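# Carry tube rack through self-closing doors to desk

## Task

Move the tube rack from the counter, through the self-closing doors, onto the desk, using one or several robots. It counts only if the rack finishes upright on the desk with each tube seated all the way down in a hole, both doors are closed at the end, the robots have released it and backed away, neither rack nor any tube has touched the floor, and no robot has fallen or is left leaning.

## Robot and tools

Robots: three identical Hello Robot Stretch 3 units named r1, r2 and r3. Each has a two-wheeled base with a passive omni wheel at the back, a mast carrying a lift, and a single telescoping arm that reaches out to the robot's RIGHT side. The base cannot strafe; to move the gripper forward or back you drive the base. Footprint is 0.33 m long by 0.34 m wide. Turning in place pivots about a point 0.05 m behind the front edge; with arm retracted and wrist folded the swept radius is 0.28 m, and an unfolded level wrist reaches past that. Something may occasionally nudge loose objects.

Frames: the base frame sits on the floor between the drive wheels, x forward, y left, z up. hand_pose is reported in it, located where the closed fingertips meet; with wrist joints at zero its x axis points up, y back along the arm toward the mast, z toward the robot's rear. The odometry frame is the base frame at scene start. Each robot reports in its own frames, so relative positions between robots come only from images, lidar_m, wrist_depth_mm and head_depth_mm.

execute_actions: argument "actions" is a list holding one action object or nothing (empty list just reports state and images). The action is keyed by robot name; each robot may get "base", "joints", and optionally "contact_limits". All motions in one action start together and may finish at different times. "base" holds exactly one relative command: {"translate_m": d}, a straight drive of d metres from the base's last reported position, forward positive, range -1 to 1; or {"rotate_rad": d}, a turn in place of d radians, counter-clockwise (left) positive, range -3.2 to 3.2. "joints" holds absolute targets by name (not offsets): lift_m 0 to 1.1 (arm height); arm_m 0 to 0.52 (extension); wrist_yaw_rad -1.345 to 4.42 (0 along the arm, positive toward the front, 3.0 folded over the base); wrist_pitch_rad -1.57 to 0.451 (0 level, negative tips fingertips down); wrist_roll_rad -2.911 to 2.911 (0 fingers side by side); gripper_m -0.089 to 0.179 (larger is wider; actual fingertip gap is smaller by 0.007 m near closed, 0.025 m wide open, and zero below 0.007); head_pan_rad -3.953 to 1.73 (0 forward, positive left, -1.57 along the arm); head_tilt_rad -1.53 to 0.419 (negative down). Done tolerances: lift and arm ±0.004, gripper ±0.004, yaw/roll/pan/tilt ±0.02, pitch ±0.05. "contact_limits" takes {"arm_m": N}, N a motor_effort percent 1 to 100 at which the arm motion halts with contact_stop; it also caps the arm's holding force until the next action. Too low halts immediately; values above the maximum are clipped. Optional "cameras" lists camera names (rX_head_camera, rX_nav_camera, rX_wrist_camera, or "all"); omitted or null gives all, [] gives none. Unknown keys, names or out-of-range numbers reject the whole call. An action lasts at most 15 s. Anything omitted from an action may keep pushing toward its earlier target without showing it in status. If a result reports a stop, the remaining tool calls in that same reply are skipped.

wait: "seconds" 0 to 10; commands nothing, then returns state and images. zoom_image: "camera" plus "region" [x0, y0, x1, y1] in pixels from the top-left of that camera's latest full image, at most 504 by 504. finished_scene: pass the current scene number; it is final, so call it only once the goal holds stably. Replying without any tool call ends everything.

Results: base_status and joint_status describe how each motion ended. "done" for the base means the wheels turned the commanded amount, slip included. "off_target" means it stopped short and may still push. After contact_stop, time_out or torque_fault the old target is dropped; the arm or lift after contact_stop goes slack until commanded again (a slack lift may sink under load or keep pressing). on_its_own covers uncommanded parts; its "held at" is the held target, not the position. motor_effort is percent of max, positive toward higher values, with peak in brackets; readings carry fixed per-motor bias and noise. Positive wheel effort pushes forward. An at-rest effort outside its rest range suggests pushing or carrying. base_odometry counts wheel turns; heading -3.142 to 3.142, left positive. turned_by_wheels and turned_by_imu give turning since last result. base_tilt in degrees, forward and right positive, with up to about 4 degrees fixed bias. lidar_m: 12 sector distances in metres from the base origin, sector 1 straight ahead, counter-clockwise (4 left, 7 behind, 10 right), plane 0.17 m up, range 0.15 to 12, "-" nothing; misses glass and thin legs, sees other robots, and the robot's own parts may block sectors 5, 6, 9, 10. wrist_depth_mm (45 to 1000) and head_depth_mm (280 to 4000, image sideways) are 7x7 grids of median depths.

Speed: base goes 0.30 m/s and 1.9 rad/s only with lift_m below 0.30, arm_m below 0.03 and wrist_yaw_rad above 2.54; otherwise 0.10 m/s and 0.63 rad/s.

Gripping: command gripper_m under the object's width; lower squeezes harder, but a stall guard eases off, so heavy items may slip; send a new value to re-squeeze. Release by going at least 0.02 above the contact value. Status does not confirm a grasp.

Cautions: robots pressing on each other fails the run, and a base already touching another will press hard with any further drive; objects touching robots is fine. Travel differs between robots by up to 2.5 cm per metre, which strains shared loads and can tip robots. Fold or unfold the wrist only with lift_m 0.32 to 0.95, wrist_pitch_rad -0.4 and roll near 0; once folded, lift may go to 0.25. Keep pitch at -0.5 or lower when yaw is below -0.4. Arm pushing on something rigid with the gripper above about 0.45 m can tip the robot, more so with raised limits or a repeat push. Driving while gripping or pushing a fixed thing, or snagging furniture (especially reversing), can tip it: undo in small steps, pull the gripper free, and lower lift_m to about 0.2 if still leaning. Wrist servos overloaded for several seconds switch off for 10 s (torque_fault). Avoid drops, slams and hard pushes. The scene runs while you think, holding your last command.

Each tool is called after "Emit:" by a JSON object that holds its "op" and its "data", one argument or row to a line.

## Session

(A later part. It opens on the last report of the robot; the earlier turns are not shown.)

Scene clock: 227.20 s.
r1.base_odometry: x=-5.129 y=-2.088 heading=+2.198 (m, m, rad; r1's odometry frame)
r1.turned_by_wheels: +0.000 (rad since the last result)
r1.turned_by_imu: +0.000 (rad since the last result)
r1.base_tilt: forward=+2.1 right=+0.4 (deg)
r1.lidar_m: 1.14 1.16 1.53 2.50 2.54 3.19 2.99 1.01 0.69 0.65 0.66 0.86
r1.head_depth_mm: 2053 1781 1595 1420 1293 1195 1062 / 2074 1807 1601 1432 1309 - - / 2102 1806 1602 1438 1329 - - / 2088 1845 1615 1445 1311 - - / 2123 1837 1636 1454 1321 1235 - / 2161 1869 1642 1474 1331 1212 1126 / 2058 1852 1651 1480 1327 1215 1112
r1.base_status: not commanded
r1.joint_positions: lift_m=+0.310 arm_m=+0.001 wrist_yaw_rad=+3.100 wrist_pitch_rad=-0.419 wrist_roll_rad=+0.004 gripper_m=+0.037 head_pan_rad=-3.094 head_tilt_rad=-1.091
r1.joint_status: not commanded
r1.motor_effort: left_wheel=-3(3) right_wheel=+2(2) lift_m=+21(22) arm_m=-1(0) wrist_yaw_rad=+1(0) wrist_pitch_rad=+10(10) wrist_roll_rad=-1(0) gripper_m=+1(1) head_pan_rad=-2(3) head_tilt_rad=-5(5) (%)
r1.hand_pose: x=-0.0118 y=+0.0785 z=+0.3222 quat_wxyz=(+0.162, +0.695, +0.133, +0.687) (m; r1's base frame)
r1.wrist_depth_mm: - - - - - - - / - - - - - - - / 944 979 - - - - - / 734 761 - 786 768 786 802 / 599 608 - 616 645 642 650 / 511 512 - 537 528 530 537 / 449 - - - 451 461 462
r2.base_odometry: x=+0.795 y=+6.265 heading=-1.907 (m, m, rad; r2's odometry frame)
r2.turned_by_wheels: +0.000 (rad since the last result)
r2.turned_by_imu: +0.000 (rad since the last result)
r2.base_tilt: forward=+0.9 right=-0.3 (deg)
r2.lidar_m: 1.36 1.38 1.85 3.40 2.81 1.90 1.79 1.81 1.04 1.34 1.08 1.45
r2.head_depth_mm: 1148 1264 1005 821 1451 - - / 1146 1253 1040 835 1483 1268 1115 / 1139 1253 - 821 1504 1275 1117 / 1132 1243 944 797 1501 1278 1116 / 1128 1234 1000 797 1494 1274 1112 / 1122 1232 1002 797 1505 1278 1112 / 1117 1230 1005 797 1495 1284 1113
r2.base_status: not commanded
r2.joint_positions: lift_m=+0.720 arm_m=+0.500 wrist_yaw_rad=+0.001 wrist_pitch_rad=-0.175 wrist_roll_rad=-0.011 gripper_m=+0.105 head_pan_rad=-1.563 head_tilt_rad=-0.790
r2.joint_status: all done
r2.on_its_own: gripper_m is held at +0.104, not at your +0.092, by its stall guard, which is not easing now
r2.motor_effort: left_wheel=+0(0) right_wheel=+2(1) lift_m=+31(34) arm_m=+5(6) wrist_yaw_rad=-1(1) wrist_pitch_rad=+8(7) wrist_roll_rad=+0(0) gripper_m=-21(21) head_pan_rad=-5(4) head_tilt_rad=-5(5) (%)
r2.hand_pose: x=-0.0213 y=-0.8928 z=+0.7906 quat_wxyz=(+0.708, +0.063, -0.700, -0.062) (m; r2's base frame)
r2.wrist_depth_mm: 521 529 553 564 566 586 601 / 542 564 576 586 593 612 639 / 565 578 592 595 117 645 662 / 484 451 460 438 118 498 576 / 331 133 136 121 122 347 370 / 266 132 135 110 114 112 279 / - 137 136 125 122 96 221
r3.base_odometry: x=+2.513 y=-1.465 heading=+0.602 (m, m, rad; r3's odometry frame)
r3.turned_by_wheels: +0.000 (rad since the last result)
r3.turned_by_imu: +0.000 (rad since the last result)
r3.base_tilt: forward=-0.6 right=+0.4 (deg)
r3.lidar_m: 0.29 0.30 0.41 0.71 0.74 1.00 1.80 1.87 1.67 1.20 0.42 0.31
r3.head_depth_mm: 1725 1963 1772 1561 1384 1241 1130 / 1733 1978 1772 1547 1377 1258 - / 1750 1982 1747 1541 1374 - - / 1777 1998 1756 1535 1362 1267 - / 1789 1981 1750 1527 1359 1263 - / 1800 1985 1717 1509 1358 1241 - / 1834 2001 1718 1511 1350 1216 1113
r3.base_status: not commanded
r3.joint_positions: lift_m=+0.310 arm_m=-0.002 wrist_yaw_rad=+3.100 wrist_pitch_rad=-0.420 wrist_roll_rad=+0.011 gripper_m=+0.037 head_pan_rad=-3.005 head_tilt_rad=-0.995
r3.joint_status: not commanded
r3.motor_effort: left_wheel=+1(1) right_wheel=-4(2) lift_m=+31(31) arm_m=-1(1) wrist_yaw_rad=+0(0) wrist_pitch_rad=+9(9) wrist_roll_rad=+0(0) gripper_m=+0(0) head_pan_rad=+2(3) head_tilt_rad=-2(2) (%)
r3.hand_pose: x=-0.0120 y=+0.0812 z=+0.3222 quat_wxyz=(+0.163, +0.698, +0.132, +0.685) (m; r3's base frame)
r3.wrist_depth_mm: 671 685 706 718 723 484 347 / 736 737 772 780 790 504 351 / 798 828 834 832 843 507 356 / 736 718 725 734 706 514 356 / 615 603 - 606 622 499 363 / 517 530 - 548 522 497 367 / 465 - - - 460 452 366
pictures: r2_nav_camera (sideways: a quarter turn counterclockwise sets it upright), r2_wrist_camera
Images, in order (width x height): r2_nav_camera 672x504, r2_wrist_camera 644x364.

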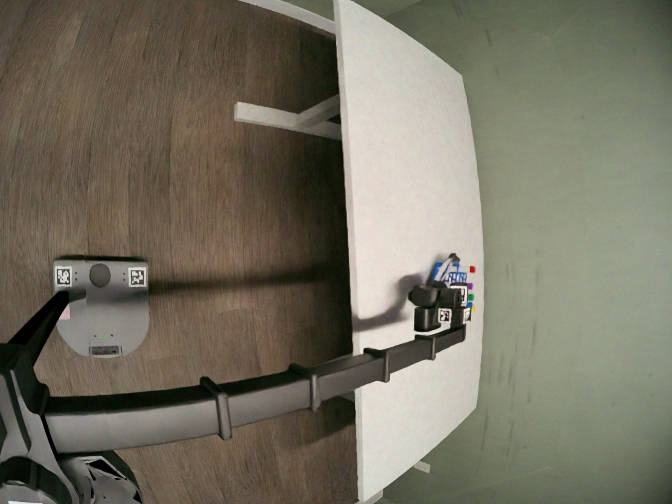

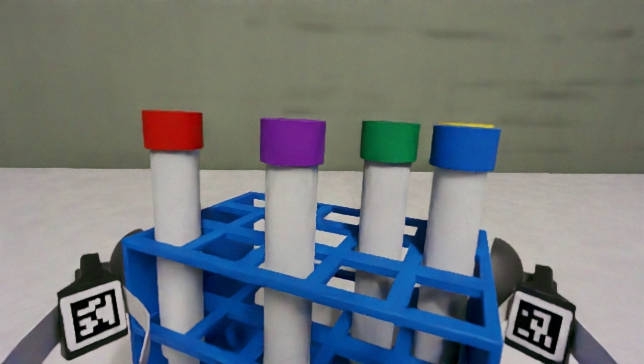

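Target 293: about 0.018 lower.

Emit:
{"op": "execute_actions", "data": {
  "actions": [
    {"r2":{"joints":{"lift_m":0.702}}}
  ],
  "cameras": ["r2_wrist_camera"]
}}

Emit:
{"op": "execute_actions", "data": {
  "actions": [
    {"r2":{"joints":{"gripper_m":0.179}}}
  ],
  "cameras": ["r2_wrist_camera"]
}}

Emit:
{"op": "execute_actions", "data": {
  "actions": [
    {"r2":{"joints":{"arm_m":0.05,"lift_m":0.72,"head_pan_rad":-0.3,"head_tilt_rad":-0.3}}}
  ],
  "cameras": ["r2_wrist_camera","r2_nav_camera"]
}}

Scene clock: 231.37 s.
r1.base_odometry: x=-5.129 y=-2.088 heading=+2.198 (m, m, rad; r1's odometry frame)
r1.turned_by_wheels: +0.000 (rad since the last result)
r1.turned_by_imu: +0.000 (rad since the last result)
r1.base_tilt: forward=+2.1 right=+0.5 (deg)
r1.lidar_m: 1.13 1.17 1.52 2.50 2.55 3.18 2.98 1.01 0.69 0.65 0.66 0.86
r1.head_depth_mm: 2060 1779 1581 1425 1294 1195 1061 / 2066 1799 1594 1429 1312 - - / 2101 1820 1599 1446 1329 - - / 2121 1830 1606 1442 1321 - - / 2121 1845 1638 1456 1323 1225 - / 2152 1864 1645 1455 1332 1218 1123 / 2068 1842 1660 1479 1346 1215 1113
r1.base_status: not commanded
r1.joint_positions: lift_m=+0.310 arm_m=+0.001 wrist_yaw_rad=+3.100 wrist_pitch_rad=-0.419 wrist_roll_rad=+0.004 gripper_m=+0.037 head_pan_rad=-3.094 head_tilt_rad=-1.091
r1.joint_status: not commanded
r1.motor_effort: left_wheel=-2(3) right_wheel=+2(2) lift_m=+21(22) arm_m=-1(1) wrist_yaw_rad=+0(0) wrist_pitch_rad=+10(10) wrist_roll_rad=+0(1) gripper_m=+0(1) head_pan_rad=-4(3) head_tilt_rad=-5(5) (%)
r1.hand_pose: x=-0.0118 y=+0.0785 z=+0.3222 quat_wxyz=(+0.162, +0.695, +0.133, +0.687) (m; r1's base frame)
r1.wrist_depth_mm: - - - - - - - / - - - - - - - / 997 971 - - - - - / 747 749 - 761 774 787 798 / 597 613 - 626 634 636 643 / 509 510 - 542 542 530 540 / 445 - - - 458 462 463
r2.base_odometry: x=+0.795 y=+6.265 heading=-1.907 (m, m, rad; r2's odometry frame)
r2.turned_by_wheels: +0.000 (rad since the last result)
r2.turned_by_imu: -0.001 (rad since the last result)
r2.base_tilt: forward=+0.9 right=-0.4 (deg)
r2.lidar_m: 1.35 1.38 1.84 3.40 2.81 1.91 1.79 1.81 1.04 1.34 1.09 1.46
r2.head_depth_mm: 1145 1267 1004 822 1454 1292 - / 1144 1255 1042 820 1470 1269 1115 / 1137 1253 - 810 1501 1283 1112 / 1134 1250 968 796 1498 1280 1113 / 1123 1235 1005 798 1496 1280 1117 / 1120 1231 1004 798 1493 1284 1116 / 1114 1232 1003 798 1502 1289 1113
r2.base_status: not commanded
r2.joint_positions: lift_m=+0.702 arm_m=+0.500 wrist_yaw_rad=+0.001 wrist_pitch_rad=-0.175 wrist_roll_rad=-0.011 gripper_m=+0.105 head_pan_rad=-1.563 head_tilt_rad=-0.790
r2.joint_status: all done
r2.on_its_own: gripper_m is held at +0.104, not at your +0.092, by its stall guard, which is not easing now
r2.motor_effort: left_wheel=-1(0) right_wheel=+2(1) lift_m=+31(33) arm_m=+6(6) wrist_yaw_rad=-1(0) wrist_pitch_rad=+8(7) wrist_roll_rad=+0(0) gripper_m=-21(21) head_pan_rad=-4(4) head_tilt_rad=-5(6) (%)
r2.hand_pose: x=-0.0213 y=-0.8928 z=+0.7726 quat_wxyz=(+0.708, +0.063, -0.700, -0.062) (m; r2's base frame)
r2.wrist_depth_mm: 523 540 544 559 573 587 598 / 543 557 574 587 607 614 636 / 569 129 585 116 113 635 670 / 423 364 375 123 115 444 506 / 294 126 143 120 119 308 331 / 235 131 133 106 114 110 247 / - 138 137 124 122 100 197
r3.base_odometry: x=+2.513 y=-1.465 heading=+0.602 (m, m, rad; r3's odometry frame)
r3.turned_by_wheels: +0.000 (rad since the last result)
r3.turned_by_imu: -0.001 (rad since the last result)
r3.base_tilt: forward=-0.7 right=+0.3 (deg)
r3.lidar_m: 0.29 0.30 0.41 0.71 0.73 1.00 1.80 1.87 1.66 1.21 0.42 0.31
r3.head_depth_mm: 1716 1980 1785 1560 1391 1243 1122 / 1744 1961 1767 1554 1382 1260 - / 1765 1983 1768 1541 1374 - - / 1781 1989 1739 1541 1372 1268 - / 1802 1971 1732 1520 1359 1261 - / 1803 1998 1727 1523 1346 1236 - / 1831 1994 1707 1502 1346 1218 1116
r3.base_status: not commanded
r3.joint_positions: lift_m=+0.310 arm_m=-0.002 wrist_yaw_rad=+3.100 wrist_pitch_rad=-0.420 wrist_roll_rad=+0.011 gripper_m=+0.037 head_pan_rad=-3.005 head_tilt_rad=-0.995
r3.joint_status: not commanded
r3.motor_effort: left_wheel=+1(1) right_wheel=-3(3) lift_m=+31(32) arm_m=-1(1) wrist_yaw_rad=+0(0) wrist_pitch_rad=+9(9) wrist_roll_rad=+0(0) gripper_m=+0(1) head_pan_rad=+3(3) head_tilt_rad=-3(3) (%)
r3.hand_pose: x=-0.0120 y=+0.0812 z=+0.3222 quat_wxyz=(+0.163, +0.698, +0.132, +0.685) (m; r3's base frame)
r3.wrist_depth_mm: 669 681 696 726 722 498 348 / 727 745 775 795 787 505 349 / 810 830 834 836 837 507 356 / 727 724 736 735 725 517 359 / 609 609 - 626 642 500 359 / 521 530 - 542 527 491 363 / 466 - - - 454 455 366
pictures: r2_wrist_camera
Images, in order (width x height): r2_wrist_camera 644x364.

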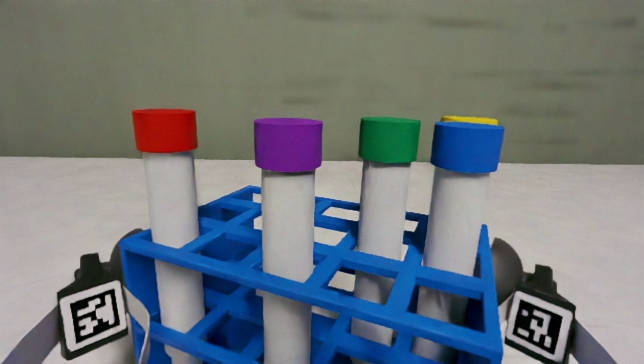

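Scene clock: 232.60 s.
r1.base_odometry: x=-5.129 y=-2.088 heading=+2.198 (m, m, rad; r1's odometry frame)
r1.turned_by_wheels: +0.000 (rad since the last result)
r1.turned_by_imu: +0.000 (rad since the last result)
r1.base_tilt: forward=+2.2 right=+0.4 (deg)
r1.lidar_m: 1.14 1.16 1.52 2.50 2.54 3.18 2.99 1.01 0.69 0.65 0.66 0.86
r1.head_depth_mm: 2063 1780 1571 1429 1296 1197 1065 / 2068 1816 1613 1430 1308 - - / 2080 1808 1605 1446 1329 - - / 2118 1831 1637 1448 1315 - - / 2127 1853 1632 1448 1326 1241 - / 2160 1871 1634 1478 1341 1214 1127 / 2066 1849 1645 1463 1336 1229 1122
r1.base_status: not commanded
r1.joint_positions: lift_m=+0.310 arm_m=+0.001 wrist_yaw_rad=+3.100 wrist_pitch_rad=-0.419 wrist_roll_rad=+0.004 gripper_m=+0.037 head_pan_rad=-3.094 head_tilt_rad=-1.091
r1.joint_status: not commanded
r1.motor_effort: left_wheel=-3(2) right_wheel=+2(2) lift_m=+21(21) arm_m=+0(0) wrist_yaw_rad=+0(1) wrist_pitch_rad=+10(10) wrist_roll_rad=-1(0) gripper_m=+0(1) head_pan_rad=-3(3) head_tilt_rad=-5(5) (%)
r1.hand_pose: x=-0.0118 y=+0.0785 z=+0.3222 quat_wxyz=(+0.162, +0.695, +0.133, +0.687) (m; r1's base frame)
r1.wrist_depth_mm: - - - - - - - / - - - - - - - / 948 946 - - - - - / 739 754 - 778 784 798 814 / 598 608 - 628 648 651 648 / 507 513 - 538 535 530 544 / 452 - - - 455 463 465
r2.base_odometry: x=+0.795 y=+6.265 heading=-1.907 (m, m, rad; r2's odometry frame)
r2.turned_by_wheels: +0.000 (rad since the last result)
r2.turned_by_imu: +0.000 (rad since the last result)
r2.base_tilt: forward=+0.9 right=-0.3 (deg)
r2.lidar_m: 1.35 1.37 1.86 3.41 2.81 1.91 1.78 1.81 1.04 1.34 1.08 1.45
r2.head_depth_mm: 1153 1264 1006 823 1457 1296 - / 1143 1257 1045 824 1479 1265 1117 / 1141 1254 - 809 1490 1275 1116 / 1130 1247 954 798 1502 1282 1116 / 1122 1239 1006 795 1501 1283 1116 / 1116 1228 1006 799 1506 1280 1117 / 1109 1229 1005 796 1491 1278 1114
r2.base_status: not commanded
r2.joint_positions: lift_m=+0.702 arm_m=+0.500 wrist_yaw_rad=+0.001 wrist_pitch_rad=-0.172 wrist_roll_rad=-0.011 gripper_m=+0.179 head_pan_rad=-1.563 head_tilt_rad=-0.790
r2.joint_status: all done
r2.motor_effort: left_wheel=-1(1) right_wheel=+1(1) lift_m=+31(31) arm_m=+6(5) wrist_yaw_rad=-1(1) wrist_pitch_rad=+6(7) wrist_roll_rad=+0(0) gripper_m=+0(83) head_pan_rad=-4(4) head_tilt_rad=-6(5) (%)
r2.hand_pose: x=-0.0213 y=-0.8930 z=+0.7735 quat_wxyz=(+0.708, +0.061, -0.700, -0.060) (m; r2's base frame)
r2.wrist_depth_mm: 519 533 545 558 578 597 609 / 539 561 576 584 601 615 633 / 567 574 594 600 610 641 660 / 433 372 410 177 113 414 516 / 297 129 139 126 119 310 336 / - 130 117 107 114 113 260 / - 139 138 116 95 117 -
r3.base_odometry: x=+2.513 y=-1.465 heading=+0.602 (m, m, rad; r3's odometry frame)
r3.turned_by_wheels: +0.000 (rad since the last result)
r3.turned_by_imu: +0.000 (rad since the last result)
r3.base_tilt: forward=-0.7 right=+0.3 (deg)
r3.lidar_m: 0.29 0.30 0.41 0.71 0.74 1.00 1.81 1.87 1.66 1.20 0.42 0.30
r3.head_depth_mm: 1719 1972 1798 1573 1383 1246 1128 / 1734 1986 1772 1557 1382 1259 - / 1752 1971 1757 1547 1378 - - / 1770 1995 1762 1539 1363 1270 - / 1800 1991 1740 1531 1359 1266 - / 1800 1987 1718 1519 1353 1238 - / 1837 2008 1716 1506 1349 1216 1114
r3.base_status: not commanded
r3.joint_positions: lift_m=+0.310 arm_m=-0.002 wrist_yaw_rad=+3.100 wrist_pitch_rad=-0.420 wrist_roll_rad=+0.011 gripper_m=+0.037 head_pan_rad=-3.005 head_tilt_rad=-0.995
r3.joint_status: not commanded
r3.motor_effort: left_wheel=+1(1) right_wheel=-3(3) lift_m=+31(31) arm_m=-1(1) wrist_yaw_rad=-1(0) wrist_pitch_rad=+9(9) wrist_roll_rad=+0(0) gripper_m=-1(0) head_pan_rad=+3(2) head_tilt_rad=-2(2) (%)
r3.hand_pose: x=-0.0120 y=+0.0812 z=+0.3222 quat_wxyz=(+0.163, +0.698, +0.132, +0.685) (m; r3's base frame)
r3.wrist_depth_mm: 668 676 692 715 724 498 350 / 741 739 761 795 771 501 355 / 801 811 829 846 838 506 354 / 723 711 722 742 700 520 358 / 610 608 - 599 624 506 360 / 522 534 - 547 530 500 367 / 465 - - - 460 449 366
pictures: r2_wrist_camera
Images, in order (width x height): r2_wrist_camera 644x364.

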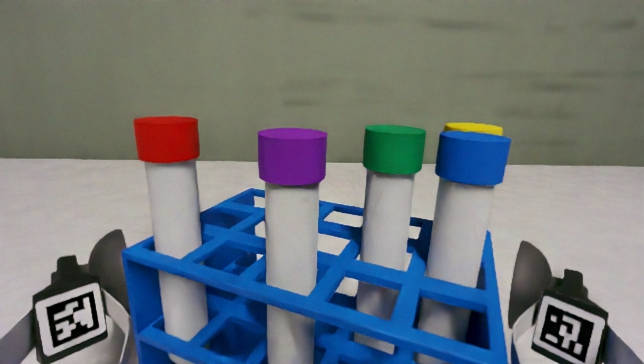

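Scene clock: 237.10 s.
r1.base_odometry: x=-5.129 y=-2.088 heading=+2.198 (m, m, rad; r1's odometry frame)
r1.turned_by_wheels: +0.000 (rad since the last result)
r1.turned_by_imu: +0.000 (rad since the last result)
r1.base_tilt: forward=+2.2 right=+0.5 (deg)
r1.lidar_m: 1.13 1.16 1.52 2.50 2.55 3.18 2.99 1.01 0.69 0.65 0.66 0.86
r1.head_depth_mm: 2075 1801 1589 1426 1291 1191 1071 / 2084 1817 1604 1426 1317 - - / 2103 1808 1603 1450 1321 - - / 2117 1835 1613 1455 1313 - - / 2111 1870 1633 1464 1320 1240 - / 2124 1858 1657 1459 1325 1218 1121 / 2085 1818 1659 1466 1339 1214 1121
r1.base_status: not commanded
r1.joint_positions: lift_m=+0.310 arm_m=+0.001 wrist_yaw_rad=+3.100 wrist_pitch_rad=-0.419 wrist_roll_rad=+0.004 gripper_m=+0.037 head_pan_rad=-3.094 head_tilt_rad=-1.091
r1.joint_status: not commanded
r1.motor_effort: left_wheel=-3(3) right_wheel=+2(2) lift_m=+21(21) arm_m=-1(0) wrist_yaw_rad=+0(1) wrist_pitch_rad=+10(10) wrist_roll_rad=-1(1) gripper_m=+1(0) head_pan_rad=-3(3) head_tilt_rad=-5(5) (%)
r1.hand_pose: x=-0.0118 y=+0.0785 z=+0.3222 quat_wxyz=(+0.162, +0.695, +0.133, +0.687) (m; r1's base frame)
r1.wrist_depth_mm: - - - - - - - / - - - - - - - / 967 968 - - - - - / 743 738 - 766 788 787 808 / 616 607 - 620 644 632 637 / 507 514 - 537 539 529 536 / 447 - - - 453 457 464
r2.base_odometry: x=+0.795 y=+6.265 heading=-1.907 (m, m, rad; r2's odometry frame)
r2.turned_by_wheels: +0.000 (rad since the last result)
r2.turned_by_imu: -0.001 (rad since the last result)
r2.base_tilt: forward=+0.8 right=-0.3 (deg)
r2.lidar_m: 1.36 1.37 1.86 3.39 2.82 1.90 1.78 1.81 1.04 1.34 1.08 1.45
r2.head_depth_mm: 1392 1473 1584 1700 1817 927 1461 / 1329 1422 1513 1615 1726 1814 1465 / 1275 1350 1434 1533 1654 1739 1465 / 1226 1295 1377 1471 1567 1667 1452 / 1174 1246 1315 1402 1494 1612 1458 / 1133 1195 1269 1348 1426 1522 1450 / 1093 1152 1216 1286 1362 1457 1445
r2.base_status: not commanded
r2.joint_positions: lift_m=+0.720 arm_m=+0.050 wrist_yaw_rad=+0.000 wrist_pitch_rad=-0.171 wrist_roll_rad=-0.011 gripper_m=+0.179 head_pan_rad=-0.307 head_tilt_rad=-0.310
r2.joint_status: all done
r2.motor_effort: left_wheel=+0(2) right_wheel=+2(2) lift_m=+48(48) arm_m=-5(6) wrist_yaw_rad=-1(2) wrist_pitch_rad=+6(7) wrist_roll_rad=+0(0) gripper_m=+0(0) head_pan_rad=+5(49) head_tilt_rad=+5(35) (%)
r2.hand_pose: x=-0.0214 y=-0.4438 z=+0.7912 quat_wxyz=(+0.709, +0.061, -0.701, -0.060) (m; r2's base frame)
r2.wrist_depth_mm: 951 949 966 978 981 - - / 958 980 993 - - - - / 908 979 - 569 - - - / 492 512 530 533 552 574 593 / 340 359 353 356 366 376 381 / - 272 278 285 291 298 310 / - - - - - - -
r3.base_odometry: x=+2.513 y=-1.465 heading=+0.602 (m, m, rad; r3's odometry frame)
r3.turned_by_wheels: +0.000 (rad since the last result)
r3.turned_by_imu: -0.001 (rad since the last result)
r3.base_tilt: forward=-0.7 right=+0.4 (deg)
r3.lidar_m: 0.29 0.30 0.41 0.71 0.73 1.00 1.81 1.86 1.66 1.21 0.42 0.31
r3.head_depth_mm: 1721 1974 1796 1558 1381 1248 1125 / 1732 1970 1770 1545 1374 1262 - / 1752 1977 1770 1551 1374 - - / 1784 1994 1749 1527 1369 1267 - / 1794 1986 1740 1521 1362 1261 - / 1825 1995 1736 1522 1356 1231 - / 1836 1990 1711 1513 1353 1219 1111
r3.base_status: not commanded
r3.joint_positions: lift_m=+0.310 arm_m=-0.002 wrist_yaw_rad=+3.100 wrist_pitch_rad=-0.420 wrist_roll_rad=+0.011 gripper_m=+0.037 head_pan_rad=-3.005 head_tilt_rad=-0.995
r3.joint_status: not commanded
r3.motor_effort: left_wheel=+1(1) right_wheel=-3(3) lift_m=+31(32) arm_m=-1(1) wrist_yaw_rad=+0(0) wrist_pitch_rad=+9(9) wrist_roll_rad=+0(0) gripper_m=+0(1) head_pan_rad=+2(3) head_tilt_rad=-3(2) (%)
r3.hand_pose: x=-0.0120 y=+0.0812 z=+0.3222 quat_wxyz=(+0.163, +0.698, +0.132, +0.685) (m; r3's base frame)
r3.wrist_depth_mm: 667 676 697 723 728 495 350 / 733 749 770 787 783 497 355 / 804 810 830 838 830 503 353 / 734 727 730 735 712 515 357 / 605 610 - 606 636 502 360 / 516 527 - 544 529 499 366 / 471 - - - 451 450 368
pictures: r2_nav_camera (sideways: a quarter turn counterclockwise sets it upright), r2_wrist_camera
Images, in order (width x height): r2_nav_camera 672x504, r2_wrist_camera 644x364.

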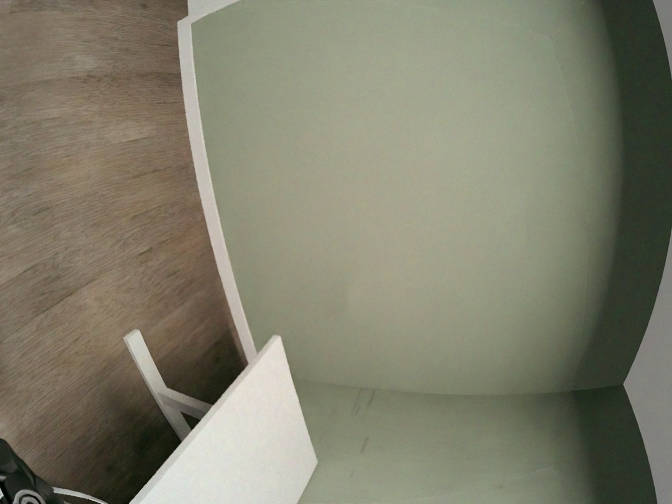

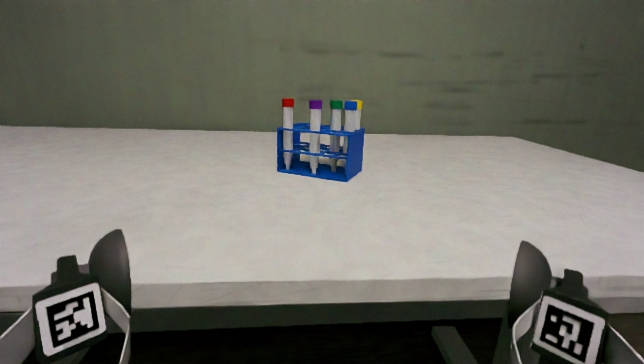

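Emit:
{"op": "finished_scene", "data": {
  "scene": 2
}}

The scene is finished: the task was done.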